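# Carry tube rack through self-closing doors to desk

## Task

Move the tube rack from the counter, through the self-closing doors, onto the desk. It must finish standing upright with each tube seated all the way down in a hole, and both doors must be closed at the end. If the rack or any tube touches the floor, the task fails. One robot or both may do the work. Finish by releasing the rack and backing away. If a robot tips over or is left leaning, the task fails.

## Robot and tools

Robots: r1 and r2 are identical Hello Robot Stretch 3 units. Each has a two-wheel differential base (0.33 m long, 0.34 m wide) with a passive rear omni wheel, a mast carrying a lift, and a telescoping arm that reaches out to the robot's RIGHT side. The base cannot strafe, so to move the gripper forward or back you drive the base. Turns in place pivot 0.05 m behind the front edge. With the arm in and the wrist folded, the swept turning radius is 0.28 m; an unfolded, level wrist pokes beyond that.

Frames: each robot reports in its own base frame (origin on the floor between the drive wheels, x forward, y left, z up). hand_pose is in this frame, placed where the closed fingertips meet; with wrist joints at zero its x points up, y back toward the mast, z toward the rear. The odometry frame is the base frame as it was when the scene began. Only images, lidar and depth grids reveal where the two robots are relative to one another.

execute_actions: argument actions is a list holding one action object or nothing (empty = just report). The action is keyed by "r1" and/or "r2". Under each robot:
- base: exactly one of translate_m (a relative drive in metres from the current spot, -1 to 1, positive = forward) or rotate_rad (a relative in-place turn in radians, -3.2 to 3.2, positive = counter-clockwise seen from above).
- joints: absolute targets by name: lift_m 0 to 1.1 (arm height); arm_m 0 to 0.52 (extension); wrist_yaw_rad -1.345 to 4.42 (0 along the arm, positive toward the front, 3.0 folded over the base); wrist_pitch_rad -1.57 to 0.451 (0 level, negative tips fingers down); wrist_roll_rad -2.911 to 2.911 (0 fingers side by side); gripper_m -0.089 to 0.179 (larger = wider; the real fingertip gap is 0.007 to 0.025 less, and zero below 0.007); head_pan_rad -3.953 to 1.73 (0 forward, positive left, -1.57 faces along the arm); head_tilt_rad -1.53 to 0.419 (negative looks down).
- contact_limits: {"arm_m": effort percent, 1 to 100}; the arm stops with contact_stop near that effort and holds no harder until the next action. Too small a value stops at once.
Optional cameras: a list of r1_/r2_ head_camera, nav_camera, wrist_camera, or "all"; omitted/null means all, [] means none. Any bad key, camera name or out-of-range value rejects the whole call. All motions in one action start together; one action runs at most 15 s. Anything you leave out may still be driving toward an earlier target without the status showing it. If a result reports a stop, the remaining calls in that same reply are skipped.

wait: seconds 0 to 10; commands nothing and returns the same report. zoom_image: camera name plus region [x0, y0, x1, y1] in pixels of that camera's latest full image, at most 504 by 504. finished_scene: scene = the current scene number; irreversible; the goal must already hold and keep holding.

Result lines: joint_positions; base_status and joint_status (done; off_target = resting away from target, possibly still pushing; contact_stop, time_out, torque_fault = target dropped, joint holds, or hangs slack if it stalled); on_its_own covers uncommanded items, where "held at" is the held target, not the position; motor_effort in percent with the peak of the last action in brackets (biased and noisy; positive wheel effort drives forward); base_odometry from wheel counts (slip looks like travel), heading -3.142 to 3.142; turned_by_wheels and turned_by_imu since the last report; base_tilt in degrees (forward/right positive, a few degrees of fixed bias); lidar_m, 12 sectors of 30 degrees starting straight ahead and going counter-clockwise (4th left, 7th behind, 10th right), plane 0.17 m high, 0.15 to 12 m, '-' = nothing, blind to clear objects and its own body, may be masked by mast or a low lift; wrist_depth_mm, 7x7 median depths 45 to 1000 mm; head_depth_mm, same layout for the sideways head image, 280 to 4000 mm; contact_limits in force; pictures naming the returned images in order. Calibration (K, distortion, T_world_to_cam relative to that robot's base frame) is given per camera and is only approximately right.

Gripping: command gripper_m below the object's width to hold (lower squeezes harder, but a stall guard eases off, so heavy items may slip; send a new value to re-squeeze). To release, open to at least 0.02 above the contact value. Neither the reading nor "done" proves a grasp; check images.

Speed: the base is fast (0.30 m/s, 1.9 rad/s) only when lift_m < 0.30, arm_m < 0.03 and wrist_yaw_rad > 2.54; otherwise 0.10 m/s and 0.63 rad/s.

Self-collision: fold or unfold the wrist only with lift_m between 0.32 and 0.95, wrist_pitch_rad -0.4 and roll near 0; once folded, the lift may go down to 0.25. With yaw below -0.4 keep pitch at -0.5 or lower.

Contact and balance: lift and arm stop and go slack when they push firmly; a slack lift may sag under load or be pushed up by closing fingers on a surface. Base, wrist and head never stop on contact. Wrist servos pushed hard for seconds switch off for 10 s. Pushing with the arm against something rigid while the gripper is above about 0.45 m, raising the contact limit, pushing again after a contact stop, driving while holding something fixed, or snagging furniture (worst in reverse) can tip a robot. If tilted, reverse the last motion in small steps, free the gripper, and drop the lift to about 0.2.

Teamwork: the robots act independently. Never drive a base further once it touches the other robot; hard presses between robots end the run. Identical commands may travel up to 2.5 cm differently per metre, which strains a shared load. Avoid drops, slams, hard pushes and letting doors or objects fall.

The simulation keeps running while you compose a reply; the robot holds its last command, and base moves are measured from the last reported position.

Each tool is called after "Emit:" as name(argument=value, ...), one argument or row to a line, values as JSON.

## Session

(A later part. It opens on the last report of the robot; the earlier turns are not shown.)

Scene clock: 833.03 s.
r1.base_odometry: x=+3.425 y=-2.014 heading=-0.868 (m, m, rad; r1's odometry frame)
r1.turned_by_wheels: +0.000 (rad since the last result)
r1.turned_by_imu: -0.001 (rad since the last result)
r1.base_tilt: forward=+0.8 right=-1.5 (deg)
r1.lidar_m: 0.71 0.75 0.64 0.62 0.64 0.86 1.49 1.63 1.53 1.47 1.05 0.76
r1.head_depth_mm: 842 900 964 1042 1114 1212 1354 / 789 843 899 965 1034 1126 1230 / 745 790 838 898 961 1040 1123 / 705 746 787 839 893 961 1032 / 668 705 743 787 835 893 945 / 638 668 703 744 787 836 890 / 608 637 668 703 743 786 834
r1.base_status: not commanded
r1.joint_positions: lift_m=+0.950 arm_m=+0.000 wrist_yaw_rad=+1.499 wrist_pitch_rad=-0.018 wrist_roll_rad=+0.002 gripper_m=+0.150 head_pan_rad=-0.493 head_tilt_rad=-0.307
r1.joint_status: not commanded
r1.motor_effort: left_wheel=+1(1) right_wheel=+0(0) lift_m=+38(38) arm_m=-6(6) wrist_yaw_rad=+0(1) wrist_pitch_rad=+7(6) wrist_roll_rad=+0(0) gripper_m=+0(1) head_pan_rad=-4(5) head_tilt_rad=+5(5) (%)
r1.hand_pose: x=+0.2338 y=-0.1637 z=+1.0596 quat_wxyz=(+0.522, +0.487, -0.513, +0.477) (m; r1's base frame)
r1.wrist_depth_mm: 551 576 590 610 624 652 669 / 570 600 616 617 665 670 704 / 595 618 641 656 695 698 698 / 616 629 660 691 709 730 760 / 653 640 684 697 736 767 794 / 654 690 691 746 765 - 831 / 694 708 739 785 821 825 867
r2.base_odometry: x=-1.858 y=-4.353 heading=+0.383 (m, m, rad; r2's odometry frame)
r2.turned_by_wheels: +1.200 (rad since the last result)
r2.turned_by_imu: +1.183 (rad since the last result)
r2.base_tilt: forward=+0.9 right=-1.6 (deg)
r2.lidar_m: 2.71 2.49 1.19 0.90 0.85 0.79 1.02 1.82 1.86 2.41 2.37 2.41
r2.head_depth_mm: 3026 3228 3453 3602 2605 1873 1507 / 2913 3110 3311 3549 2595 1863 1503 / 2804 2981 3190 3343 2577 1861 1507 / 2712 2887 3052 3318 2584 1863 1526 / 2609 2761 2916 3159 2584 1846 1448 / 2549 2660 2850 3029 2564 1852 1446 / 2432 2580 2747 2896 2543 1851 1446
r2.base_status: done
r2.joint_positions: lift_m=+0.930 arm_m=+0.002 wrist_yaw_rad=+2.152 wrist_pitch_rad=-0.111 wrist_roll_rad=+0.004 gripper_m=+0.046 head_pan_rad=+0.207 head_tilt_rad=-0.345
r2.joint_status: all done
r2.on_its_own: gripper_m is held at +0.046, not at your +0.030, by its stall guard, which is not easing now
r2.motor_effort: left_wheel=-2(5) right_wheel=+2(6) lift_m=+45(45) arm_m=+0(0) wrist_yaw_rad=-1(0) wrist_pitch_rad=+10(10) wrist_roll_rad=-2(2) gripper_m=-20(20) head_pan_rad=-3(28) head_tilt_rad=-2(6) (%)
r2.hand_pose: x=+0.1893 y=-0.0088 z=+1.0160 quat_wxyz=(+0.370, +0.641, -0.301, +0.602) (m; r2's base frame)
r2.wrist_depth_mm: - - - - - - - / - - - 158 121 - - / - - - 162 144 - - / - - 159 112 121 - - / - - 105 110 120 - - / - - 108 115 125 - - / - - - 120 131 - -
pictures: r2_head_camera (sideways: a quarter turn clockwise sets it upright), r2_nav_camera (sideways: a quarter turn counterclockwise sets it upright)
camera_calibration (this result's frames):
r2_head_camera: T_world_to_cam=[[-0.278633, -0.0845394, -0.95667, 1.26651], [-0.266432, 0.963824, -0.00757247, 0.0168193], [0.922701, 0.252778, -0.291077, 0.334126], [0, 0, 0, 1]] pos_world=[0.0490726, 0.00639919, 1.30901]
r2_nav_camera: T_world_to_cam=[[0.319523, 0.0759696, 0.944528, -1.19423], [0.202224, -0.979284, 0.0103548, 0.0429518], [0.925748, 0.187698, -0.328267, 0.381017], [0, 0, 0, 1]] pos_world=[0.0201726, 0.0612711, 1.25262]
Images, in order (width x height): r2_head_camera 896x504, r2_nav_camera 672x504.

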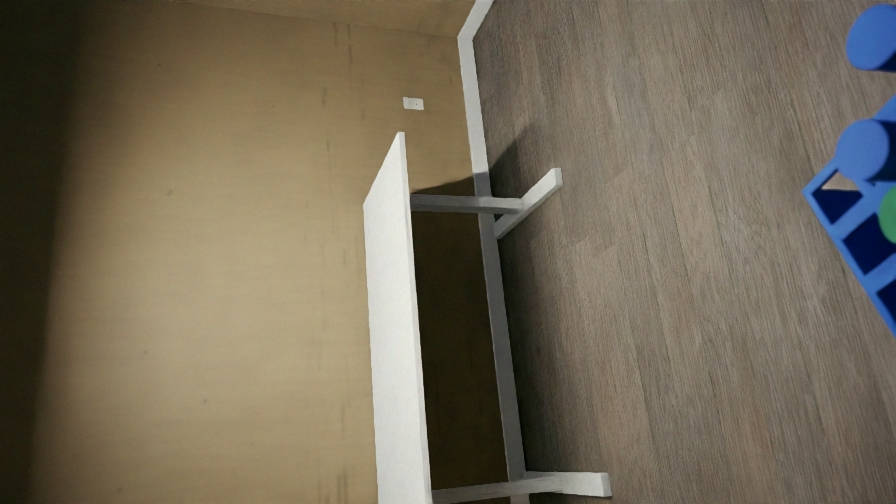

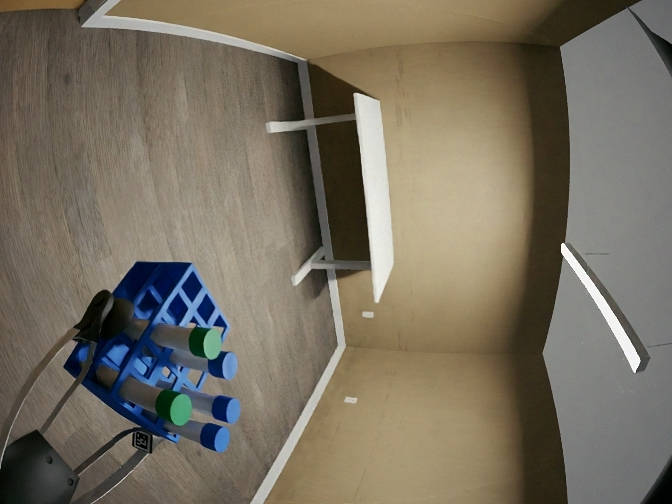

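Emit:
execute_actions(
  actions=[
    {"r2":{"base":{"rotate_rad":0.265}}},
  ],
  cameras=[],
)

Emit:
execute_actions(
  actions=[
    {"r2":{"base":{"translate_m":0.95}}},
  ],
  cameras=[],
)

Emit:
execute_actions(
  actions=[
    {"r2":{"base":{"translate_m":0.85},"joints":{"head_pan_rad":0.2,"head_tilt_rad":-0.7}}},
  ],
  cameras=["r2_nav_camera","r2_head_camera"],
)

Scene clock: 841.67 s.
r1.base_odometry: x=+3.425 y=-2.014 heading=-0.868 (m, m, rad; r1's odometry frame)
r1.turned_by_wheels: +0.000 (rad since the last result)
r1.turned_by_imu: -0.001 (rad since the last result)
r1.base_tilt: forward=+0.9 right=-1.5 (deg)
r1.lidar_m: 0.71 0.75 0.64 0.62 0.64 0.86 1.49 1.64 1.53 1.47 1.05 0.75
r1.head_depth_mm: 843 899 964 1040 1112 1218 1353 / 791 841 898 963 1040 1126 1232 / 746 790 839 896 961 1034 1124 / 708 744 788 838 896 960 1033 / 671 705 744 789 837 894 946 / 638 669 704 743 787 838 893 / 607 635 666 704 742 784 835
r1.base_status: not commanded
r1.joint_positions: lift_m=+0.950 arm_m=+0.000 wrist_yaw_rad=+1.499 wrist_pitch_rad=-0.018 wrist_roll_rad=+0.002 gripper_m=+0.150 head_pan_rad=-0.493 head_tilt_rad=-0.307
r1.joint_status: not commanded
r1.motor_effort: left_wheel=+1(1) right_wheel=+0(0) lift_m=+37(38) arm_m=-7(6) wrist_yaw_rad=+0(1) wrist_pitch_rad=+6(6) wrist_roll_rad=+0(0) gripper_m=+1(1) head_pan_rad=-4(5) head_tilt_rad=+5(5) (%)
r1.hand_pose: x=+0.2338 y=-0.1637 z=+1.0596 quat_wxyz=(+0.522, +0.487, -0.513, +0.477) (m; r1's base frame)
r1.wrist_depth_mm: 558 573 592 609 620 652 662 / 576 592 602 632 660 678 706 / 602 601 645 659 682 708 737 / 619 623 650 691 701 730 764 / 638 653 693 714 721 764 776 / 647 693 706 734 753 - 843 / 716 700 739 768 829 847 867
r2.base_odometry: x=-1.858 y=-4.353 heading=+0.647 (m, m, rad; r2's odometry frame)
r2.turned_by_wheels: +0.265 (rad since the last result)
r2.turned_by_imu: +0.261 (rad since the last result)
r2.base_tilt: forward=+0.9 right=-1.7 (deg)
r2.lidar_m: 2.71 1.78 1.03 0.85 0.79 0.86 1.38 1.83 2.03 2.38 2.37 2.64
r2.head_depth_mm: 2622 2773 2948 3125 2599 1873 1516 / 2606 2754 2935 3149 2593 1861 1501 / 2574 2748 2907 3152 2582 1863 1503 / 2557 2742 2889 3128 2564 1850 1525 / 2545 2707 2867 3050 2553 1837 1450 / 2536 2687 2859 3048 2577 1860 1447 / 2494 2621 2786 2793 2415 1852 1445
r2.base_status: done
r2.joint_positions: lift_m=+0.930 arm_m=+0.002 wrist_yaw_rad=+2.152 wrist_pitch_rad=-0.111 wrist_roll_rad=+0.004 gripper_m=+0.046 head_pan_rad=+0.207 head_tilt_rad=-0.346
r2.joint_status: not commanded
r2.on_its_own: gripper_m is held at +0.046, not at your +0.030, by its stall guard, which is not easing now
r2.motor_effort: left_wheel=-2(4) right_wheel=+3(6) lift_m=+45(45) arm_m=+0(0) wrist_yaw_rad=-1(2) wrist_pitch_rad=+11(10) wrist_roll_rad=-2(2) gripper_m=-19(19) head_pan_rad=-3(3) head_tilt_rad=-2(2) (%)
r2.hand_pose: x=+0.1893 y=-0.0088 z=+1.0160 quat_wxyz=(+0.370, +0.641, -0.301, +0.602) (m; r2's base frame)
r2.wrist_depth_mm: 807 - - - - - - / 851 - - 158 121 - - / 878 - - 162 144 - - / 894 - 159 112 121 - - / 886 - 104 110 121 - - / 920 - 108 115 125 - - / 930 - - 119 132 - -
pictures: none
No camera images: the call's "cameras" was empty. Leave "cameras" out to get every camera's image.

Scene clock: 852.13 s.
r1.base_odometry: x=+3.425 y=-2.014 heading=-0.868 (m, m, rad; r1's odometry frame)
r1.turned_by_wheels: +0.000 (rad since the last result)
r1.turned_by_imu: -0.002 (rad since the last result)
r1.base_tilt: forward=+0.8 right=-1.4 (deg)
r1.lidar_m: 0.71 0.75 0.64 0.62 0.64 0.86 1.49 1.63 1.53 1.47 1.04 0.76
r1.head_depth_mm: 843 900 963 1041 1108 1219 1359 / 793 840 898 964 1043 1128 1227 / 748 791 843 897 963 1037 1125 / 705 746 789 839 895 961 1036 / 670 706 744 790 838 893 944 / 638 671 704 743 787 838 891 / 608 636 667 703 743 787 836
r1.base_status: not commanded
r1.joint_positions: lift_m=+0.950 arm_m=+0.000 wrist_yaw_rad=+1.499 wrist_pitch_rad=-0.018 wrist_roll_rad=+0.002 gripper_m=+0.150 head_pan_rad=-0.493 head_tilt_rad=-0.307
r1.joint_status: not commanded
r1.motor_effort: left_wheel=+1(1) right_wheel=-1(0) lift_m=+38(38) arm_m=-6(6) wrist_yaw_rad=+1(1) wrist_pitch_rad=+6(7) wrist_roll_rad=+0(0) gripper_m=+0(0) head_pan_rad=-4(4) head_tilt_rad=+6(5) (%)
r1.hand_pose: x=+0.2338 y=-0.1637 z=+1.0596 quat_wxyz=(+0.522, +0.487, -0.513, +0.477) (m; r1's base frame)
r1.wrist_depth_mm: 561 579 601 611 636 639 660 / 579 603 613 628 658 681 686 / 601 596 628 646 676 696 714 / 619 637 646 670 699 727 759 / 638 647 696 704 729 745 785 / 649 684 704 716 750 - 828 / 707 711 733 761 792 841 883
r2.base_odometry: x=-1.100 y=-3.780 heading=+0.647 (m, m, rad; r2's odometry frame)
r2.turned_by_wheels: +0.000 (rad since the last result)
r2.turned_by_imu: +0.004 (rad since the last result)
r2.base_tilt: forward=+1.0 right=-1.7 (deg)
r2.lidar_m: 1.76 1.66 1.30 1.08 1.08 1.29 1.94 2.72 2.49 2.07 2.07 2.30
r2.head_depth_mm: 1791 1902 2033 1878 2159 1872 1504 / 1781 1896 2009 1870 2296 1876 1504 / 1762 1878 2002 1861 2279 1868 1503 / 1757 1861 1982 1861 2256 1863 1528 / 1754 1862 1970 1853 2236 1854 1457 / 1744 1849 1961 1854 2228 1849 1453 / 1722 1828 1952 1834 1773 1824 1444
r2.base_status: done
r2.joint_positions: lift_m=+0.930 arm_m=+0.002 wrist_yaw_rad=+2.152 wrist_pitch_rad=-0.111 wrist_roll_rad=+0.004 gripper_m=+0.046 head_pan_rad=+0.207 head_tilt_rad=-0.346
r2.joint_status: not commanded
r2.on_its_own: gripper_m is held at +0.046, not at your +0.030, by its stall guard, which is not easing now
r2.motor_effort: left_wheel=-2(3) right_wheel=+2(7) lift_m=+45(45) arm_m=+0(0) wrist_yaw_rad=-1(0) wrist_pitch_rad=+10(11) wrist_roll_rad=-2(2) gripper_m=-19(20) head_pan_rad=-3(2) head_tilt_rad=-2(2) (%)
r2.hand_pose: x=+0.1893 y=-0.0088 z=+1.0160 quat_wxyz=(+0.370, +0.641, -0.301, +0.602) (m; r2's base frame)
r2.wrist_depth_mm: - - - - - - - / - - - 158 121 - - / - - - 162 144 - - / - - 159 112 121 - - / - - 104 110 121 - - / - - 108 114 125 - - / - - - 119 131 - -
pictures: none
No camera images: the call's "cameras" was empty. Leave "cameras" out to get every camera's image.

Scene clock: 861.60 s.
r1.base_odometry: x=+3.425 y=-2.014 heading=-0.868 (m, m, rad; r1's odometry frame)
r1.turned_by_wheels: +0.000 (rad since the last result)
r1.turned_by_imu: -0.002 (rad since the last result)
r1.base_tilt: forward=+0.8 right=-1.4 (deg)
r1.lidar_m: 0.71 0.75 0.65 0.62 0.64 0.86 1.49 1.64 1.53 1.47 1.05 0.76
r1.head_depth_mm: 843 899 965 1040 1117 1223 1353 / 791 844 900 964 1040 1128 1231 / 748 789 839 900 962 1031 1121 / 707 743 788 839 895 959 1033 / 669 704 742 788 839 892 945 / 637 668 703 742 789 837 891 / 609 635 668 704 743 786 836
r1.base_status: not commanded
r1.joint_positions: lift_m=+0.950 arm_m=+0.000 wrist_yaw_rad=+1.499 wrist_pitch_rad=-0.018 wrist_roll_rad=+0.002 gripper_m=+0.150 head_pan_rad=-0.493 head_tilt_rad=-0.307
r1.joint_status: not commanded
r1.motor_effort: left_wheel=+1(1) right_wheel=+0(0) lift_m=+37(38) arm_m=-6(6) wrist_yaw_rad=+0(1) wrist_pitch_rad=+6(6) wrist_roll_rad=+0(0) gripper_m=+0(1) head_pan_rad=-4(5) head_tilt_rad=+5(5) (%)
r1.hand_pose: x=+0.2338 y=-0.1637 z=+1.0596 quat_wxyz=(+0.522, +0.487, -0.513, +0.477) (m; r1's base frame)
r1.wrist_depth_mm: 554 574 585 611 636 649 656 / 576 584 613 632 649 686 699 / 594 598 642 669 674 707 710 / 617 621 663 705 685 737 738 / 642 645 683 707 731 759 775 / 659 691 719 720 762 - 804 / 696 710 727 762 797 835 863
r2.base_odometry: x=-0.422 y=-3.268 heading=+0.647 (m, m, rad; r2's odometry frame)
r2.turned_by_wheels: +0.000 (rad since the last result)
r2.turned_by_imu: +0.003 (rad since the last result)
r2.base_tilt: forward=+1.0 right=-1.7 (deg)
r2.lidar_m: 0.93 1.23 1.06 1.35 1.35 1.51 2.46 3.50 2.16 1.80 1.79 0.94
r2.head_depth_mm: 1043 1171 1242 919 762 - 1123 / 1036 1169 1248 920 752 - - / 1028 1158 1247 922 764 - - / 1027 1152 1239 924 755 305 1123 / 1021 1145 1232 928 732 1313 1177 / 1013 1136 1220 929 735 1347 1173 / 1008 1130 1215 929 734 1347 1179
r2.base_status: done
r2.joint_positions: lift_m=+0.930 arm_m=+0.002 wrist_yaw_rad=+2.152 wrist_pitch_rad=-0.111 wrist_roll_rad=+0.004 gripper_m=+0.046 head_pan_rad=+0.207 head_tilt_rad=-0.691
r2.joint_status: all done
r2.on_its_own: gripper_m is held at +0.046, not at your +0.030, by its stall guard, which is not easing now
r2.motor_effort: left_wheel=-2(3) right_wheel=+2(7) lift_m=+45(45) arm_m=+0(0) wrist_yaw_rad=-1(1) wrist_pitch_rad=+10(10) wrist_roll_rad=-2(2) gripper_m=-20(20) head_pan_rad=-2(3) head_tilt_rad=-4(22) (%)
r2.hand_pose: x=+0.1893 y=-0.0088 z=+1.0160 quat_wxyz=(+0.370, +0.641, -0.301, +0.602) (m; r2's base frame)
r2.wrist_depth_mm: - - - - - 992 925 / - - - 158 121 - 962 / - - - 162 144 - 976 / - - 159 112 121 - - / 869 875 105 110 121 895 901 / - 679 108 115 125 676 652 / - - 584 119 132 491 516
pictures: r2_head_camera (sideways: a quarter turn clockwise sets it upright), r2_nav_camera (sideways: a quarter turn counterclockwise sets it upright)
camera_calibration (this result's frames):
r2_head_camera: T_world_to_cam=[[-0.578925, -0.147495, -0.80193, 1.06649], [-0.265085, 0.964123, 0.0140423, -0.0113275], [0.771088, 0.220709, -0.597253, 0.733457], [0, 0, 0, 1]] pos_world=[0.048852, 0.00634175, 1.29346]
r2_nav_camera: T_world_to_cam=[[0.613578, 0.137606, 0.777552, -0.97825], [0.205613, -0.978572, 0.0109298, 0.0421874], [0.762395, 0.153168, -0.628724, 0.772958], [0, 0, 0, 1]] pos_world=[0.00225878, 0.0575042, 1.24616]
Images, in order (width x height): r2_head_camera 896x504, r2_nav_camera 672x504.

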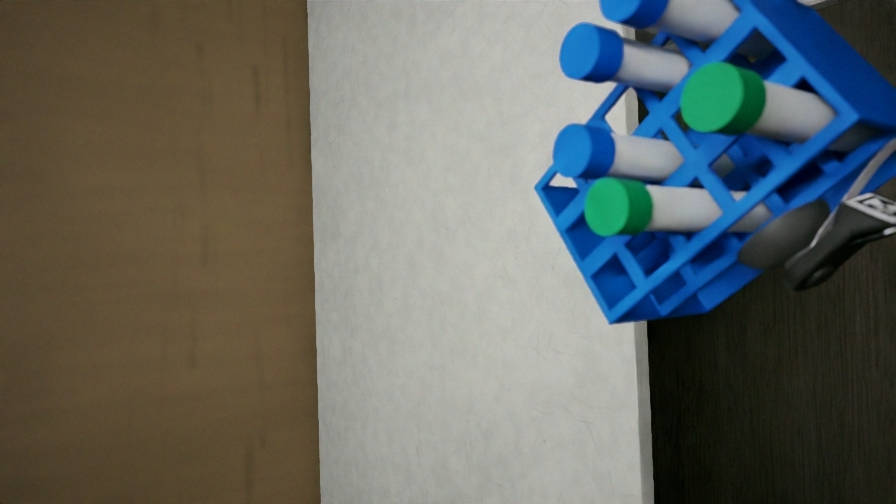

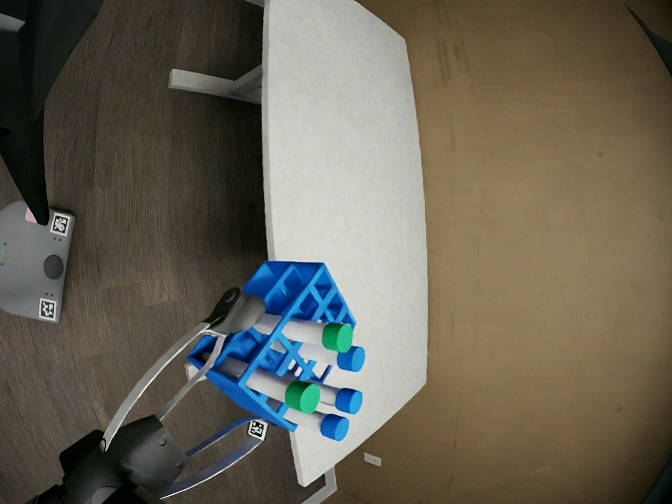

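Emit:
execute_actions(
  actions=[
    {"r2":{"base":{"rotate_rad":1.79},"joints":{"head_pan_rad":-1.5,"head_tilt_rad":-0.75}}},
  ],
  cameras=[],
)

Emit:
execute_actions(
  actions=[
    {"r2":{"base":{"translate_m":0.3},"joints":{"wrist_yaw_rad":0.1,"arm_m":0.2}}},
  ],
  cameras=["r2_nav_camera","r2_head_camera","r2_wrist_camera"],
)

Scene clock: 869.60 s.
r1.base_odometry: x=+3.425 y=-2.014 heading=-0.868 (m, m, rad; r1's odometry frame)
r1.turned_by_wheels: +0.000 (rad since the last result)
r1.turned_by_imu: -0.002 (rad since the last result)
r1.base_tilt: forward=+0.8 right=-1.6 (deg)
r1.lidar_m: 0.71 0.75 0.65 0.62 0.64 0.86 1.49 1.64 1.53 1.47 1.05 0.76
r1.head_depth_mm: 842 902 968 1038 1113 1217 1355 / 791 840 899 961 1038 1125 1224 / 746 790 837 897 962 1038 1123 / 707 746 791 839 897 960 1032 / 670 705 744 789 836 895 945 / 638 668 704 743 787 840 892 / 608 636 668 703 743 786 836
r1.base_status: not commanded
r1.joint_positions: lift_m=+0.950 arm_m=+0.000 wrist_yaw_rad=+1.499 wrist_pitch_rad=-0.018 wrist_roll_rad=+0.002 gripper_m=+0.150 head_pan_rad=-0.493 head_tilt_rad=-0.307
r1.joint_status: not commanded
r1.motor_effort: left_wheel=+1(1) right_wheel=+0(0) lift_m=+37(38) arm_m=-6(6) wrist_yaw_rad=+0(1) wrist_pitch_rad=+6(7) wrist_roll_rad=+0(0) gripper_m=+1(0) head_pan_rad=-5(4) head_tilt_rad=+5(5) (%)
r1.hand_pose: x=+0.2338 y=-0.1637 z=+1.0596 quat_wxyz=(+0.522, +0.487, -0.513, +0.477) (m; r1's base frame)
r1.wrist_depth_mm: 562 567 592 608 623 663 667 / 573 575 601 636 661 671 698 / 596 611 646 642 674 702 715 / 622 631 639 680 693 726 750 / 651 656 674 702 735 749 776 / 652 675 700 732 770 - 817 / 691 713 747 773 795 825 869
r2.base_odometry: x=-0.422 y=-3.268 heading=+2.437 (m, m, rad; r2's odometry frame)
r2.turned_by_wheels: +1.790 (rad since the last result)
r2.turned_by_imu: +1.765 (rad since the last result)
r2.base_tilt: forward=+1.0 right=-1.7 (deg)
r2.lidar_m: 1.35 1.37 1.85 3.51 2.85 1.92 1.78 1.81 0.93 1.23 1.10 1.06
r2.head_depth_mm: 1025 1159 1134 862 739 - 1128 / 1031 1165 1134 864 - - 1109 / 1034 1173 1136 867 - - - / 1038 1178 1140 870 741 1358 - / 1042 1183 1143 869 743 1370 - / 1045 1186 1147 871 743 1410 - / 1048 1190 1150 872 746 1363 1154
r2.base_status: done
r2.joint_positions: lift_m=+0.930 arm_m=+0.002 wrist_yaw_rad=+2.152 wrist_pitch_rad=-0.111 wrist_roll_rad=+0.004 gripper_m=+0.046 head_pan_rad=-1.493 head_tilt_rad=-0.740
r2.joint_status: all done
r2.on_its_own: gripper_m is held at +0.046, not at your +0.030, by its stall guard, which is not easing now
r2.motor_effort: left_wheel=-2(4) right_wheel=+3(7) lift_m=+45(45) arm_m=-1(0) wrist_yaw_rad=-1(1) wrist_pitch_rad=+11(10) wrist_roll_rad=-2(2) gripper_m=-20(19) head_pan_rad=-2(30) head_tilt_rad=-3(10) (%)
r2.hand_pose: x=+0.1893 y=-0.0088 z=+1.0160 quat_wxyz=(+0.370, +0.641, -0.301, +0.602) (m; r2's base frame)
r2.wrist_depth_mm: - - - - - - 943 / - - - 158 121 - 968 / - - - 162 144 - - / - - 158 112 121 - - / - - 105 110 121 - - / - - 108 115 125 - - / - - - 119 131 - -
pictures: none
No camera images: the call's "cameras" was empty. Leave "cameras" out to get every camera's image.

Scene clock: 873.57 s.
r1.base_odometry: x=+3.425 y=-2.014 heading=-0.868 (m, m, rad; r1's odometry frame)
r1.turned_by_wheels: +0.000 (rad since the last result)
r1.turned_by_imu: -0.001 (rad since the last result)
r1.base_tilt: forward=+0.8 right=-1.5 (deg)
r1.lidar_m: 0.71 0.75 0.65 0.62 0.64 0.86 1.49 1.63 1.53 1.47 1.05 0.76
r1.head_depth_mm: 842 900 967 1038 1111 1218 1346 / 793 844 899 962 1040 1125 1225 / 746 792 841 899 959 1036 1123 / 707 748 790 840 898 960 1035 / 669 704 745 788 839 892 947 / 638 667 703 743 787 835 892 / 608 636 668 702 743 784 836
r1.base_status: not commanded
r1.joint_positions: lift_m=+0.950 arm_m=+0.000 wrist_yaw_rad=+1.499 wrist_pitch_rad=-0.018 wrist_roll_rad=+0.002 gripper_m=+0.150 head_pan_rad=-0.493 head_tilt_rad=-0.307
r1.joint_status: not commanded
r1.motor_effort: left_wheel=+1(1) right_wheel=+0(0) lift_m=+38(38) arm_m=-6(6) wrist_yaw_rad=+1(1) wrist_pitch_rad=+7(7) wrist_roll_rad=+0(0) gripper_m=+0(1) head_pan_rad=-4(5) head_tilt_rad=+5(5) (%)
r1.hand_pose: x=+0.2338 y=-0.1637 z=+1.0596 quat_wxyz=(+0.522, +0.487, -0.513, +0.477) (m; r1's base frame)
r1.wrist_depth_mm: 560 560 592 613 624 663 662 / 579 596 616 630 648 679 703 / 605 604 637 665 684 703 717 / 623 610 660 677 698 722 750 / 635 644 678 708 736 774 777 / 657 682 724 754 774 - 796 / 694 709 740 769 795 855 887
r2.base_odometry: x=-0.650 y=-3.074 heading=+2.437 (m, m, rad; r2's odometry frame)
r2.turned_by_wheels: +0.000 (rad since the last result)
r2.turned_by_imu: +0.001 (rad since the last result)
r2.base_tilt: forward=+0.9 right=-1.7 (deg)
r2.lidar_m: 1.05 1.07 1.36 2.97 3.34 2.24 2.08 1.92 1.10 1.20 0.86 1.13
r2.head_depth_mm: 1000 1121 - 797 698 1335 1149 / 999 1094 - - 699 1338 1154 / 1004 1079 594 839 720 1333 1151 / 1009 1142 1119 867 720 1342 1150 / 1014 1149 1141 868 722 1337 1155 / 1017 1154 1144 872 723 1339 1153 / 1021 1165 1149 872 725 1350 1160
r2.base_status: done
r2.joint_positions: lift_m=+0.930 arm_m=+0.200 wrist_yaw_rad=+0.103 wrist_pitch_rad=-0.111 wrist_roll_rad=+0.004 gripper_m=+0.046 head_pan_rad=-1.493 head_tilt_rad=-0.741
r2.joint_status: all done
r2.on_its_own: gripper_m is held at +0.046, not at your +0.030, by its stall guard, which is not easing now
r2.motor_effort: left_wheel=-2(1) right_wheel=+2(7) lift_m=+45(45) arm_m=+3(2) wrist_yaw_rad=-3(3) wrist_pitch_rad=+10(10) wrist_roll_rad=-2(2) gripper_m=-19(20) head_pan_rad=-3(2) head_tilt_rad=-4(4) (%)
r2.hand_pose: x=+0.0043 y=-0.5954 z=+1.0160 quat_wxyz=(+0.706, +0.076, -0.704, -0.003) (m; r2's base frame)
r2.wrist_depth_mm: 717 712 695 702 684 687 689 / 753 735 726 158 121 707 712 / 779 781 757 162 143 746 743 / 820 808 159 112 121 778 760 / 843 844 104 110 121 798 792 / 642 678 108 115 125 678 663 / 510 510 471 119 132 495 523
pictures: r2_head_camera (sideways: a quarter turn clockwise sets it upright), r2_nav_camera (sideways: a quarter turn counterclockwise sets it upright), r2_wrist_camera
camera_calibration (this result's frames):
r2_head_camera: T_world_to_cam=[[-0.0747079, 0.632031, -0.771333, 1.02353], [0.990301, 0.137889, 0.0170699, -0.022926], [0.117147, -0.762577, -0.636202, 0.788114], [0, 0, 0, 1]] pos_world=[0.00684407, -0.0427415, 1.29127]
r2_nav_camera: T_world_to_cam=[[0.0603398, -0.663876, 0.745404, -0.932973], [-0.996865, -0.0783599, 0.010906, 0.0495542], [0.0511696, -0.743726, -0.666524, 0.826466], [0, 0, 0, 1]] pos_world=[0.0634044, -0.00083174, 1.24576]
r2_wrist_camera: T_world_to_cam=[[-0.988225, -0.152982, -0.00272584, -0.0795822], [-0.040779, 0.280509, -0.958985, 1.17212], [0.147472, -0.947582, -0.283444, -0.11727], [0, 0, 0, 1]] pos_world=[-0.0135529, -0.452089, 1.09059]
Images, in order (width x height): r2_head_camera 896x504, r2_nav_camera 672x504, r2_wrist_camera 644x364.

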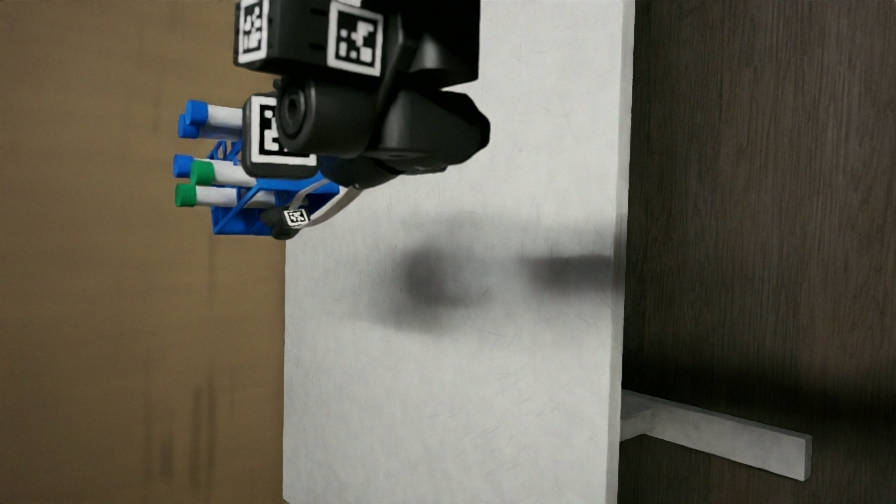

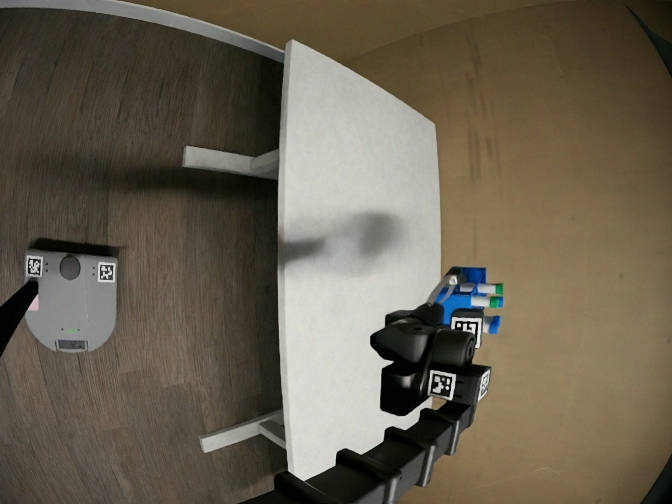

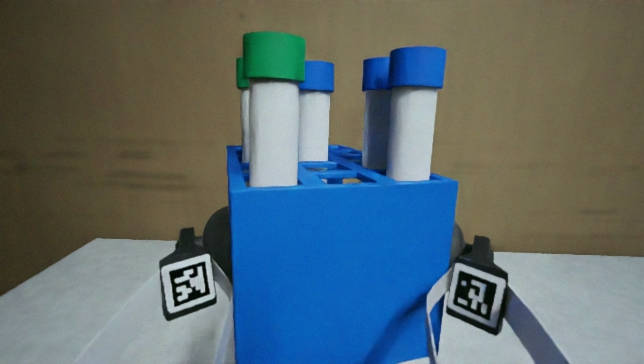

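Emit:
execute_actions(
  actions=[
    {"r2":{"joints":{"lift_m":0.75,"arm_m":0.26}}},
  ],
  cameras=["r2_head_camera","r2_wrist_camera"],
)

Scene clock: 879.77 s.
r1.base_odometry: x=+3.425 y=-2.014 heading=-0.868 (m, m, rad; r1's odometry frame)
r1.turned_by_wheels: +0.000 (rad since the last result)
r1.turned_by_imu: -0.001 (rad since the last result)
r1.base_tilt: forward=+0.7 right=-1.6 (deg)
r1.lidar_m: 0.71 0.75 0.65 0.62 0.64 0.86 1.49 1.64 1.53 1.47 1.05 0.75
r1.head_depth_mm: 847 901 964 1038 1111 1207 1354 / 793 841 897 965 1038 1129 1224 / 747 790 838 898 963 1039 1122 / 706 747 788 841 895 961 1035 / 670 703 745 788 838 892 945 / 637 669 704 743 788 838 893 / 607 637 668 704 741 786 835
r1.base_status: not commanded
r1.joint_positions: lift_m=+0.950 arm_m=+0.000 wrist_yaw_rad=+1.499 wrist_pitch_rad=-0.018 wrist_roll_rad=+0.002 gripper_m=+0.150 head_pan_rad=-0.493 head_tilt_rad=-0.307
r1.joint_status: not commanded
r1.motor_effort: left_wheel=+1(1) right_wheel=+0(0) lift_m=+37(38) arm_m=-6(6) wrist_yaw_rad=+1(1) wrist_pitch_rad=+7(7) wrist_roll_rad=+0(0) gripper_m=+1(0) head_pan_rad=-5(4) head_tilt_rad=+5(5) (%)
r1.hand_pose: x=+0.2338 y=-0.1637 z=+1.0596 quat_wxyz=(+0.522, +0.487, -0.513, +0.477) (m; r1's base frame)
r1.wrist_depth_mm: 559 576 595 607 614 647 661 / 580 583 613 640 656 665 692 / 598 603 626 658 672 691 736 / 607 630 662 677 710 739 762 / 631 647 692 708 743 750 787 / 664 684 695 727 773 - 822 / 698 724 728 769 795 863 883
r2.base_odometry: x=-0.650 y=-3.074 heading=+2.437 (m, m, rad; r2's odometry frame)
r2.turned_by_wheels: +0.000 (rad since the last result)
r2.turned_by_imu: +0.000 (rad since the last result)
r2.base_tilt: forward=+1.0 right=-1.6 (deg)
r2.lidar_m: 1.05 1.07 1.36 2.97 3.34 2.23 2.09 1.92 1.10 1.20 0.86 1.13
r2.head_depth_mm: 997 1132 1132 923 - 1304 1134 / 1003 1138 1132 925 671 1335 1152 / 1005 1140 1132 787 701 1336 1154 / 1012 1142 1137 867 721 1335 1150 / 1013 1148 1139 871 724 1344 1156 / 1018 1151 1149 872 723 1338 1159 / 1019 1158 1148 871 722 1343 1158
r2.base_status: not commanded
r2.joint_positions: lift_m=+0.750 arm_m=+0.260 wrist_yaw_rad=+0.102 wrist_pitch_rad=-0.111 wrist_roll_rad=+0.004 gripper_m=+0.046 head_pan_rad=-1.493 head_tilt_rad=-0.741
r2.joint_status: all done
r2.on_its_own: gripper_m is held at +0.046, not at your +0.030, by its stall guard, which is not easing now
r2.motor_effort: left_wheel=-2(2) right_wheel=+2(2) lift_m=+20(38) arm_m=+2(2) wrist_yaw_rad=-2(2) wrist_pitch_rad=+10(10) wrist_roll_rad=-2(2) gripper_m=-20(20) head_pan_rad=-4(3) head_tilt_rad=-4(3) (%)
r2.hand_pose: x=+0.0043 y=-0.6554 z=+0.8369 quat_wxyz=(+0.706, +0.075, -0.704, -0.003) (m; r2's base frame)
r2.wrist_depth_mm: 666 653 655 640 631 629 620 / 692 683 673 158 120 649 655 / 718 711 693 162 143 690 676 / 691 700 159 112 121 702 693 / 452 455 104 110 121 472 467 / 333 351 108 115 125 352 343 / 266 267 245 119 132 260 271
pictures: r2_head_camera (sideways: a quarter turn clockwise sets it upright), r2_wrist_camera
camera_calibration (this result's frames):
r2_head_camera: T_world_to_cam=[[-0.074708, 0.632031, -0.771333, 1.02353], [0.990301, 0.137889, 0.0170699, -0.022926], [0.117147, -0.762577, -0.636202, 0.788114], [0, 0, 0, 1]] pos_world=[0.00684407, -0.0427415, 1.29127]
r2_wrist_camera: T_world_to_cam=[[-0.988267, -0.152713, -0.00272582, -0.089142], [-0.0407027, 0.28052, -0.958985, 1.01718], [0.147214, -0.947622, -0.283444, -0.224923], [0, 0, 0, 1]] pos_world=[-0.0135821, -0.512095, 0.911464]
Images, in order (width x height): r2_head_camera 896x504, r2_wrist_camera 644x364.

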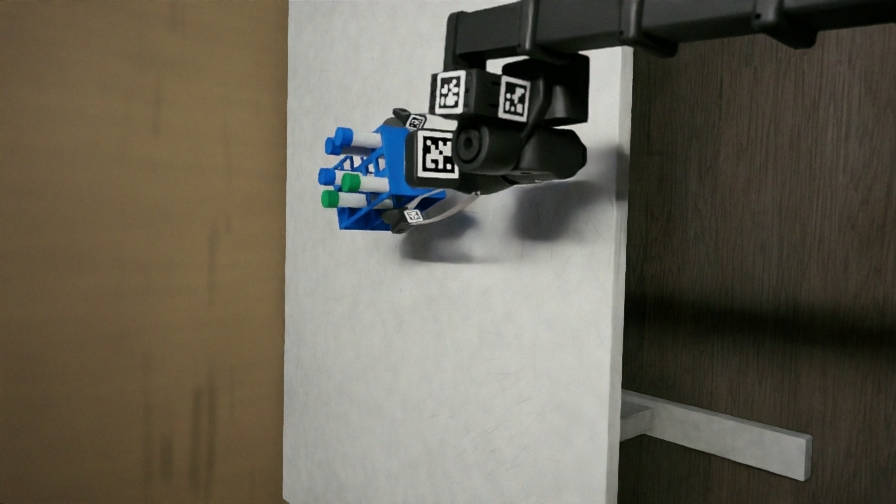

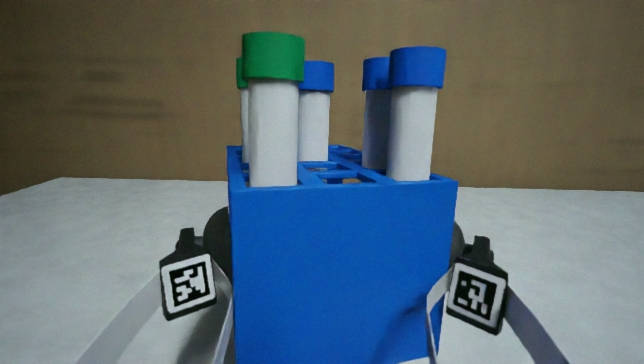

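Emit:
execute_actions(
  actions=[
    {"r2":{"joints":{"lift_m":0.68}}},
  ],
  cameras=["r2_head_camera","r2_wrist_camera"],
)

Scene clock: 883.53 s.
r1.base_odometry: x=+3.425 y=-2.014 heading=-0.868 (m, m, rad; r1's odometry frame)
r1.turned_by_wheels: +0.000 (rad since the last result)
r1.turned_by_imu: -0.001 (rad since the last result)
r1.base_tilt: forward=+0.9 right=-1.5 (deg)
r1.lidar_m: 0.71 0.75 0.65 0.62 0.64 0.87 1.49 1.64 1.54 1.47 1.05 0.76
r1.head_depth_mm: 841 901 965 1041 1115 1215 1357 / 793 840 899 963 1041 1125 1235 / 745 791 838 896 959 1038 1120 / 707 743 791 839 892 961 1034 / 669 704 742 788 836 894 946 / 638 667 703 744 788 836 889 / 607 636 668 702 739 787 837
r1.base_status: not commanded
r1.joint_positions: lift_m=+0.950 arm_m=+0.000 wrist_yaw_rad=+1.499 wrist_pitch_rad=-0.018 wrist_roll_rad=+0.002 gripper_m=+0.150 head_pan_rad=-0.493 head_tilt_rad=-0.307
r1.joint_status: not commanded
r1.motor_effort: left_wheel=+1(1) right_wheel=+0(1) lift_m=+37(38) arm_m=-6(6) wrist_yaw_rad=+1(0) wrist_pitch_rad=+6(7) wrist_roll_rad=+0(0) gripper_m=+1(1) head_pan_rad=-5(5) head_tilt_rad=+5(5) (%)
r1.hand_pose: x=+0.2338 y=-0.1637 z=+1.0596 quat_wxyz=(+0.522, +0.487, -0.513, +0.477) (m; r1's base frame)
r1.wrist_depth_mm: 555 579 584 609 631 647 670 / 572 583 601 626 640 669 684 / 595 608 637 651 674 689 729 / 620 629 654 679 700 733 740 / 641 650 672 709 739 779 780 / 653 695 712 749 756 - 788 / 709 712 733 769 805 862 856
r2.base_odometry: x=-0.650 y=-3.074 heading=+2.437 (m, m, rad; r2's odometry frame)
r2.turned_by_wheels: +0.000 (rad since the last result)
r2.turned_by_imu: +0.000 (rad since the last result)
r2.base_tilt: forward=+1.0 right=-1.6 (deg)
r2.lidar_m: 1.05 1.07 1.36 2.96 3.33 2.24 2.08 1.92 1.10 1.20 0.86 1.13
r2.head_depth_mm: 995 1130 1133 863 716 - - / 1001 1133 1130 866 - 1333 1148 / 1007 1138 1138 766 720 1342 1149 / 1010 1141 1140 858 720 1339 1152 / 1013 1150 1140 873 721 1336 1155 / 1016 1155 1143 870 723 1338 1158 / 1018 1156 1148 872 725 1344 1157
r2.base_status: not commanded
r2.joint_positions: lift_m=+0.680 arm_m=+0.260 wrist_yaw_rad=+0.102 wrist_pitch_rad=-0.111 wrist_roll_rad=+0.004 gripper_m=+0.046 head_pan_rad=-1.493 head_tilt_rad=-0.741
r2.joint_status: all done
r2.on_its_own: gripper_m is held at +0.046, not at your +0.030, by its stall guard, which is not easing now
r2.motor_effort: left_wheel=-2(2) right_wheel=+2(2) lift_m=+21(15) arm_m=+3(2) wrist_yaw_rad=-1(1) wrist_pitch_rad=+10(10) wrist_roll_rad=-2(2) gripper_m=-20(19) head_pan_rad=-4(3) head_tilt_rad=-4(3) (%)
r2.hand_pose: x=+0.0043 y=-0.6554 z=+0.7669 quat_wxyz=(+0.706, +0.075, -0.704, -0.003) (m; r2's base frame)
r2.wrist_depth_mm: 665 655 655 637 637 632 624 / 695 689 672 158 121 654 648 / 722 704 698 162 143 694 675 / 454 455 159 112 122 473 480 / 292 293 104 110 121 302 304 / 215 228 108 114 125 229 222 / 174 171 158 119 132 167 175
pictures: r2_head_camera (sideways: a quarter turn clockwise sets it upright), r2_wrist_camera
camera_calibration (this result's frames):
r2_head_camera: T_world_to_cam=[[-0.0747078, 0.632031, -0.771333, 1.02353], [0.990301, 0.137888, 0.0170699, -0.022926], [0.117147, -0.762577, -0.636202, 0.788114], [0, 0, 0, 1]] pos_world=[0.00684406, -0.0427415, 1.29127]
r2_wrist_camera: T_world_to_cam=[[-0.988267, -0.152713, -0.00272567, -0.0893331], [-0.0407028, 0.28052, -0.958985, 0.950052], [0.147214, -0.947622, -0.283445, -0.244765], [0, 0, 0, 1]] pos_world=[-0.0135821, -0.512096, 0.841465]
Images, in order (width x height): r2_head_camera 896x504, r2_wrist_camera 644x364.

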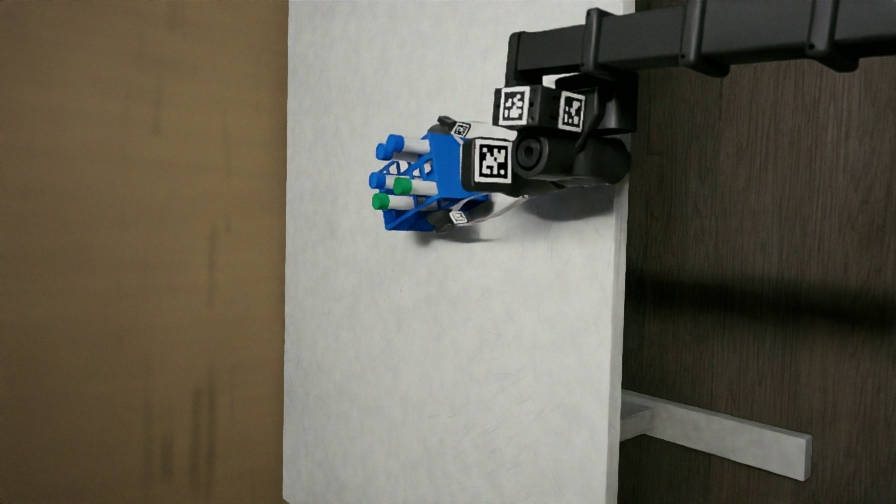

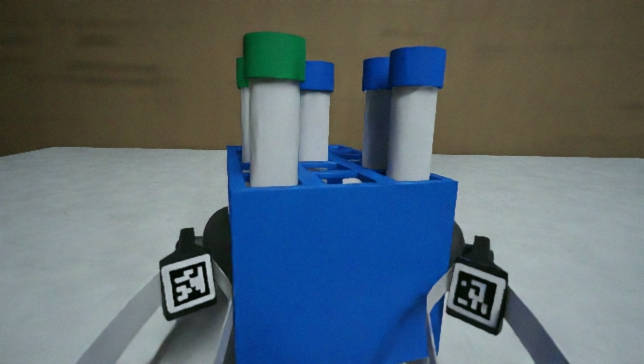

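Emit:
execute_actions(
  actions=[
    {"r2":{"joints":{"lift_m":0.658}}},
  ],
  cameras=["r2_wrist_camera"],
)

Scene clock: 888.60 s.
r1.base_odometry: x=+3.425 y=-2.014 heading=-0.868 (m, m, rad; r1's odometry frame)
r1.turned_by_wheels: +0.000 (rad since the last result)
r1.turned_by_imu: -0.001 (rad since the last result)
r1.base_tilt: forward=+0.8 right=-1.6 (deg)
r1.lidar_m: 0.71 0.74 0.64 0.62 0.64 0.86 1.49 1.63 1.53 1.47 1.04 0.76
r1.head_depth_mm: 844 899 967 1040 1115 1216 1351 / 793 843 898 964 1040 1124 1233 / 746 791 838 899 964 1034 1123 / 706 746 788 839 895 961 1030 / 671 704 746 788 838 893 947 / 637 667 704 742 788 838 890 / 608 636 666 702 743 786 837
r1.base_status: not commanded
r1.joint_positions: lift_m=+0.950 arm_m=+0.000 wrist_yaw_rad=+1.499 wrist_pitch_rad=-0.018 wrist_roll_rad=+0.002 gripper_m=+0.150 head_pan_rad=-0.493 head_tilt_rad=-0.307
r1.joint_status: not commanded
r1.motor_effort: left_wheel=+1(1) right_wheel=+0(0) lift_m=+37(38) arm_m=-6(6) wrist_yaw_rad=+0(1) wrist_pitch_rad=+7(6) wrist_roll_rad=+0(0) gripper_m=+0(0) head_pan_rad=-4(5) head_tilt_rad=+5(5) (%)
r1.hand_pose: x=+0.2338 y=-0.1637 z=+1.0596 quat_wxyz=(+0.522, +0.487, -0.513, +0.477) (m; r1's base frame)
r1.wrist_depth_mm: 572 561 588 602 623 656 670 / 582 587 617 625 648 693 695 / 589 605 644 659 681 706 717 / 611 626 670 681 713 725 744 / 621 650 686 702 738 751 772 / 647 690 713 732 759 - 817 / 697 719 749 762 801 842 866
r2.base_odometry: x=-0.650 y=-3.074 heading=+2.437 (m, m, rad; r2's odometry frame)
r2.turned_by_wheels: +0.000 (rad since the last result)
r2.turned_by_imu: +0.000 (rad since the last result)
r2.base_tilt: forward=+1.0 right=-1.6 (deg)
r2.lidar_m: 1.05 1.07 1.36 2.97 3.32 2.24 2.09 1.92 1.10 1.20 0.86 1.13
r2.head_depth_mm: 998 1130 1127 861 717 - - / 1003 1132 1132 863 - 1333 1149 / 1006 1140 1139 768 701 1339 1153 / 1009 1140 1138 867 720 1340 1153 / 1014 1150 1144 871 722 1339 1154 / 1014 1150 1145 875 723 1338 1155 / 1021 1159 1151 873 725 1341 1154
r2.base_status: not commanded
r2.joint_positions: lift_m=+0.659 arm_m=+0.260 wrist_yaw_rad=+0.102 wrist_pitch_rad=-0.098 wrist_roll_rad=+0.003 gripper_m=+0.046 head_pan_rad=-1.493 head_tilt_rad=-0.741
r2.joint_status: all done
r2.on_its_own: gripper_m is held at +0.046, not at your +0.030, by its stall guard, which is not easing now
r2.motor_effort: left_wheel=-2(2) right_wheel=+2(2) lift_m=+19(25) arm_m=+2(2) wrist_yaw_rad=-2(1) wrist_pitch_rad=+6(10) wrist_roll_rad=-2(2) gripper_m=-19(20) head_pan_rad=-3(4) head_tilt_rad=-4(3) (%)
r2.hand_pose: x=+0.0043 y=-0.6561 z=+0.7483 quat_wxyz=(+0.706, +0.071, -0.704, +0.001) (m; r2's base frame)
r2.wrist_depth_mm: 665 661 648 648 637 635 626 / 697 691 146 149 114 662 646 / 717 709 619 158 122 677 675 / 397 398 151 111 119 422 425 / 251 253 103 109 120 262 264 / 184 195 108 115 125 195 190 / 145 146 135 120 133 143 150
pictures: r2_wrist_camera
camera_calibration (this result's frames):
r2_wrist_camera: T_world_to_cam=[[-0.988252, -0.152825, -0.00119574, -0.0906373], [-0.040235, 0.267713, -0.962658, 0.926773], [0.147439, -0.951301, -0.270717, -0.262615], [0, 0, 0, 1]] pos_world=[-0.0135641, -0.511788, 0.820963]
Images, in order (width x height): r2_wrist_camera 644x364.

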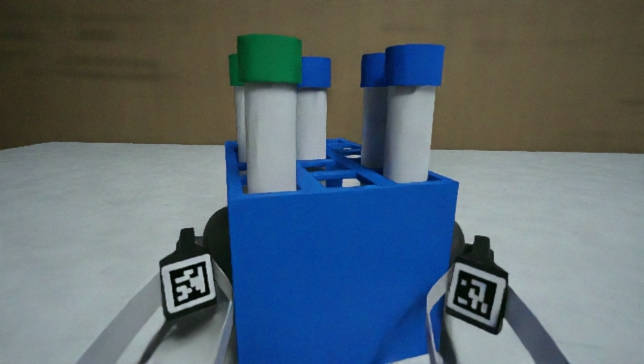

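Touching. Release.

Emit:
execute_actions(
  actions=[
    {"r2":{"joints":{"gripper_m":0.15}}},
  ],
  cameras=[],
)

Emit:
execute_actions(
  actions=[
    {"r2":{"joints":{"arm_m":0.05,"lift_m":0.68}}},
  ],
  cameras=["r2_wrist_camera","r2_head_camera"],
)

Scene clock: 892.43 s.
r1.base_odometry: x=+3.425 y=-2.014 heading=-0.868 (m, m, rad; r1's odometry frame)
r1.turned_by_wheels: +0.000 (rad since the last result)
r1.turned_by_imu: -0.001 (rad since the last result)
r1.base_tilt: forward=+0.8 right=-1.4 (deg)
r1.lidar_m: 0.71 0.75 0.65 0.62 0.64 0.86 1.49 1.63 1.54 1.47 1.04 0.76
r1.head_depth_mm: 845 900 966 1041 1112 1222 1350 / 791 841 900 961 1038 1128 1228 / 746 789 841 895 960 1035 1128 / 707 746 789 843 895 959 1037 / 671 706 744 789 838 895 946 / 636 670 703 743 788 838 892 / 608 636 668 704 743 784 833
r1.base_status: not commanded
r1.joint_positions: lift_m=+0.950 arm_m=+0.000 wrist_yaw_rad=+1.499 wrist_pitch_rad=-0.018 wrist_roll_rad=+0.002 gripper_m=+0.150 head_pan_rad=-0.493 head_tilt_rad=-0.307
r1.joint_status: not commanded
r1.motor_effort: left_wheel=+1(1) right_wheel=+0(0) lift_m=+38(38) arm_m=-6(6) wrist_yaw_rad=+1(1) wrist_pitch_rad=+7(7) wrist_roll_rad=+0(0) gripper_m=+1(1) head_pan_rad=-4(4) head_tilt_rad=+5(5) (%)
r1.hand_pose: x=+0.2338 y=-0.1637 z=+1.0596 quat_wxyz=(+0.522, +0.487, -0.513, +0.477) (m; r1's base frame)
r1.wrist_depth_mm: 566 571 592 612 625 653 669 / 580 594 618 634 646 675 683 / 594 609 644 649 675 699 719 / 625 627 648 688 708 730 751 / 631 641 684 705 747 749 776 / 656 707 712 742 777 - 825 / 688 715 737 766 820 856 845
r2.base_odometry: x=-0.650 y=-3.074 heading=+2.437 (m, m, rad; r2's odometry frame)
r2.turned_by_wheels: +0.000 (rad since the last result)
r2.turned_by_imu: +0.000 (rad since the last result)
r2.base_tilt: forward=+1.0 right=-1.6 (deg)
r2.lidar_m: 1.05 1.07 1.35 2.96 3.33 2.24 2.08 1.92 1.10 1.20 0.86 1.13
r2.head_depth_mm: 996 1127 1130 862 717 - - / 1003 1136 1132 864 - 1339 1152 / 1006 1139 1138 771 699 1338 1150 / 1010 1142 1136 866 720 1339 1153 / 1012 1145 1143 869 722 1341 1154 / 1016 1156 1145 871 724 1340 1158 / 1021 1159 1147 874 723 1345 1159
r2.base_status: not commanded
r2.joint_positions: lift_m=+0.659 arm_m=+0.260 wrist_yaw_rad=+0.102 wrist_pitch_rad=-0.097 wrist_roll_rad=+0.003 gripper_m=+0.150 head_pan_rad=-1.493 head_tilt_rad=-0.741
r2.joint_status: all done
r2.motor_effort: left_wheel=-2(2) right_wheel=+2(2) lift_m=+19(19) arm_m=+3(2) wrist_yaw_rad=-1(1) wrist_pitch_rad=+6(6) wrist_roll_rad=-2(2) gripper_m=+0(81) head_pan_rad=-3(3) head_tilt_rad=-3(4) (%)
r2.hand_pose: x=+0.0044 y=-0.6561 z=+0.7486 quat_wxyz=(+0.706, +0.070, -0.704, +0.002) (m; r2's base frame)
r2.wrist_depth_mm: 661 657 655 645 637 641 625 / 688 694 672 656 114 651 646 / 714 717 618 185 136 678 679 / 396 401 157 117 119 424 427 / 252 274 106 110 120 284 265 / 185 - 168 115 126 189 191 / - 146 135 121 132 149 150
pictures: none
No camera images: the call's "cameras" was empty. Leave "cameras" out to get every camera's image.

Scene clock: 895.20 s.
r1.base_odometry: x=+3.425 y=-2.014 heading=-0.868 (m, m, rad; r1's odometry frame)
r1.turned_by_wheels: +0.000 (rad since the last result)
r1.turned_by_imu: -0.001 (rad since the last result)
r1.base_tilt: forward=+0.8 right=-1.5 (deg)
r1.lidar_m: 0.71 0.75 0.65 0.62 0.64 0.86 1.49 1.63 1.53 1.47 1.05 0.75
r1.head_depth_mm: 844 901 965 1042 1111 1216 1352 / 792 843 899 965 1041 1127 1229 / 746 790 842 899 960 1038 1120 / 706 747 791 836 897 960 1038 / 669 705 742 790 839 897 947 / 637 669 704 742 786 839 892 / 608 636 667 703 742 788 835
r1.base_status: not commanded
r1.joint_positions: lift_m=+0.950 arm_m=+0.000 wrist_yaw_rad=+1.499 wrist_pitch_rad=-0.018 wrist_roll_rad=+0.002 gripper_m=+0.150 head_pan_rad=-0.493 head_tilt_rad=-0.307
r1.joint_status: not commanded
r1.motor_effort: left_wheel=+1(1) right_wheel=-1(0) lift_m=+38(38) arm_m=-6(6) wrist_yaw_rad=+1(1) wrist_pitch_rad=+6(7) wrist_roll_rad=+0(0) gripper_m=+1(0) head_pan_rad=-4(4) head_tilt_rad=+5(5) (%)
r1.hand_pose: x=+0.2338 y=-0.1637 z=+1.0596 quat_wxyz=(+0.522, +0.487, -0.513, +0.477) (m; r1's base frame)
r1.wrist_depth_mm: 558 556 598 596 628 663 677 / 583 589 608 635 650 678 687 / 596 603 621 645 673 704 709 / 618 642 639 688 709 725 742 / 630 658 671 713 748 777 780 / 652 688 698 726 772 - 824 / 705 718 743 776 816 829 858
r2.base_odometry: x=-0.650 y=-3.074 heading=+2.437 (m, m, rad; r2's odometry frame)
r2.turned_by_wheels: +0.000 (rad since the last result)
r2.turned_by_imu: +0.000 (rad since the last result)
r2.base_tilt: forward=+1.0 right=-1.6 (deg)
r2.lidar_m: 1.05 1.07 1.36 2.96 3.31 2.24 2.09 1.93 1.10 1.20 0.86 1.13
r2.head_depth_mm: 996 1132 1132 860 697 1334 - / 1001 1134 1134 864 717 1367 - / 1004 1143 1138 778 720 - - / 1007 1143 1139 862 741 1341 1152 / 1014 1150 1143 871 723 1346 1153 / 1017 1152 1141 870 725 1337 1152 / 1022 1159 1149 872 724 1346 1158
r2.base_status: not commanded
r2.joint_positions: lift_m=+0.679 arm_m=+0.050 wrist_yaw_rad=+0.102 wrist_pitch_rad=-0.097 wrist_roll_rad=+0.003 gripper_m=+0.150 head_pan_rad=-1.493 head_tilt_rad=-0.741
r2.joint_status: all done
r2.motor_effort: left_wheel=-2(2) right_wheel=+2(2) lift_m=+48(46) arm_m=-3(3) wrist_yaw_rad=-1(2) wrist_pitch_rad=+6(6) wrist_roll_rad=-2(2) gripper_m=+1(0) head_pan_rad=-2(1) head_tilt_rad=-4(4) (%)
r2.hand_pose: x=+0.0042 y=-0.4467 z=+0.7694 quat_wxyz=(+0.706, +0.070, -0.704, +0.001) (m; r2's base frame)
r2.wrist_depth_mm: 859 855 841 829 838 843 811 / 895 902 867 871 846 855 840 / 937 932 917 399 879 880 874 / 481 484 488 327 450 511 521 / 302 330 308 310 313 342 318 / 221 - 224 226 227 228 232 / 175 175 176 177 178 178 181
pictures: r2_head_camera (sideways: a quarter turn clockwise sets it upright), r2_wrist_camera
camera_calibration (this result's frames):
r2_head_camera: T_world_to_cam=[[-0.0747082, 0.632041, -0.771325, 1.02351], [0.990301, 0.137888, 0.0170707, -0.022927], [0.117146, -0.762568, -0.636212, 0.788127], [0, 0, 0, 1]] pos_world=[0.00684403, -0.0427414, 1.29127]
r2_wrist_camera: T_world_to_cam=[[-0.988369, -0.152071, -0.00118106, -0.0584714], [-0.0399731, 0.267277, -0.96279, 0.890906], [0.146729, -0.951545, -0.270247, -0.0581446], [0, 0, 0, 1]] pos_world=[-0.0136475, -0.302338, 0.841973]
Images, in order (width x height): r2_head_camera 896x504, r2_wrist_camera 644x364.

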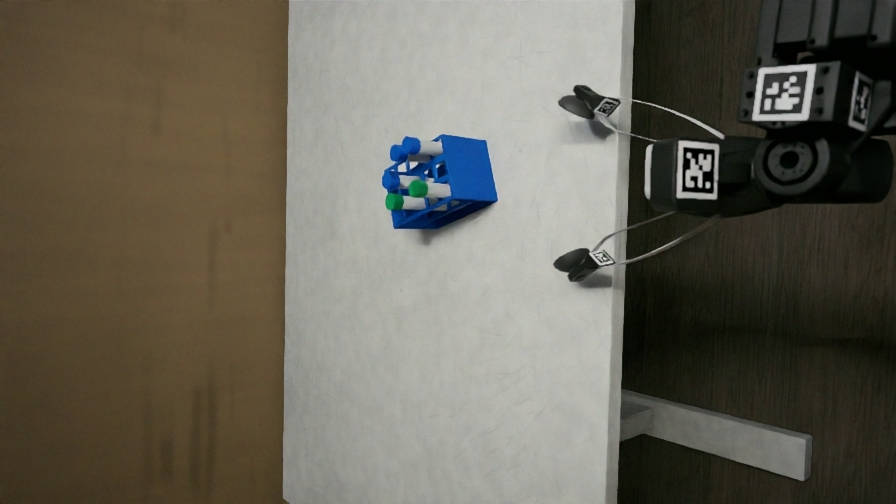

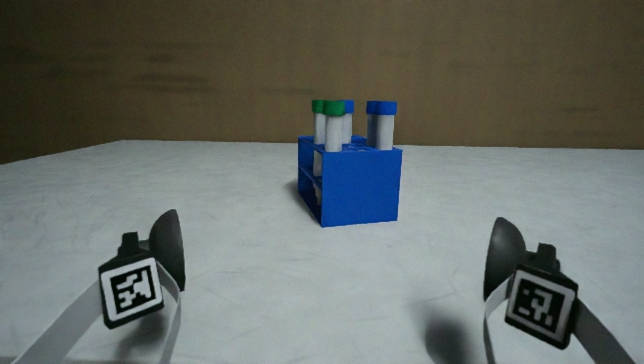

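Emit:
zoom_image(
  camera="r2_wrist_camera",
  region=[280, 80, 420, 240],
)

Region (280, 80, 420, 240) of r2_wrist_camera's 644x364 image, scaled by 3.150; it fills the left 441 columns of this view, and the rest is white.

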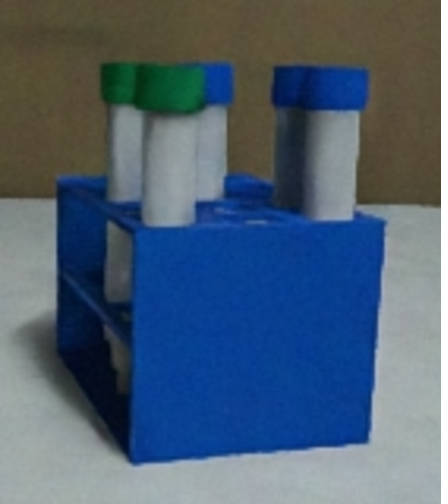

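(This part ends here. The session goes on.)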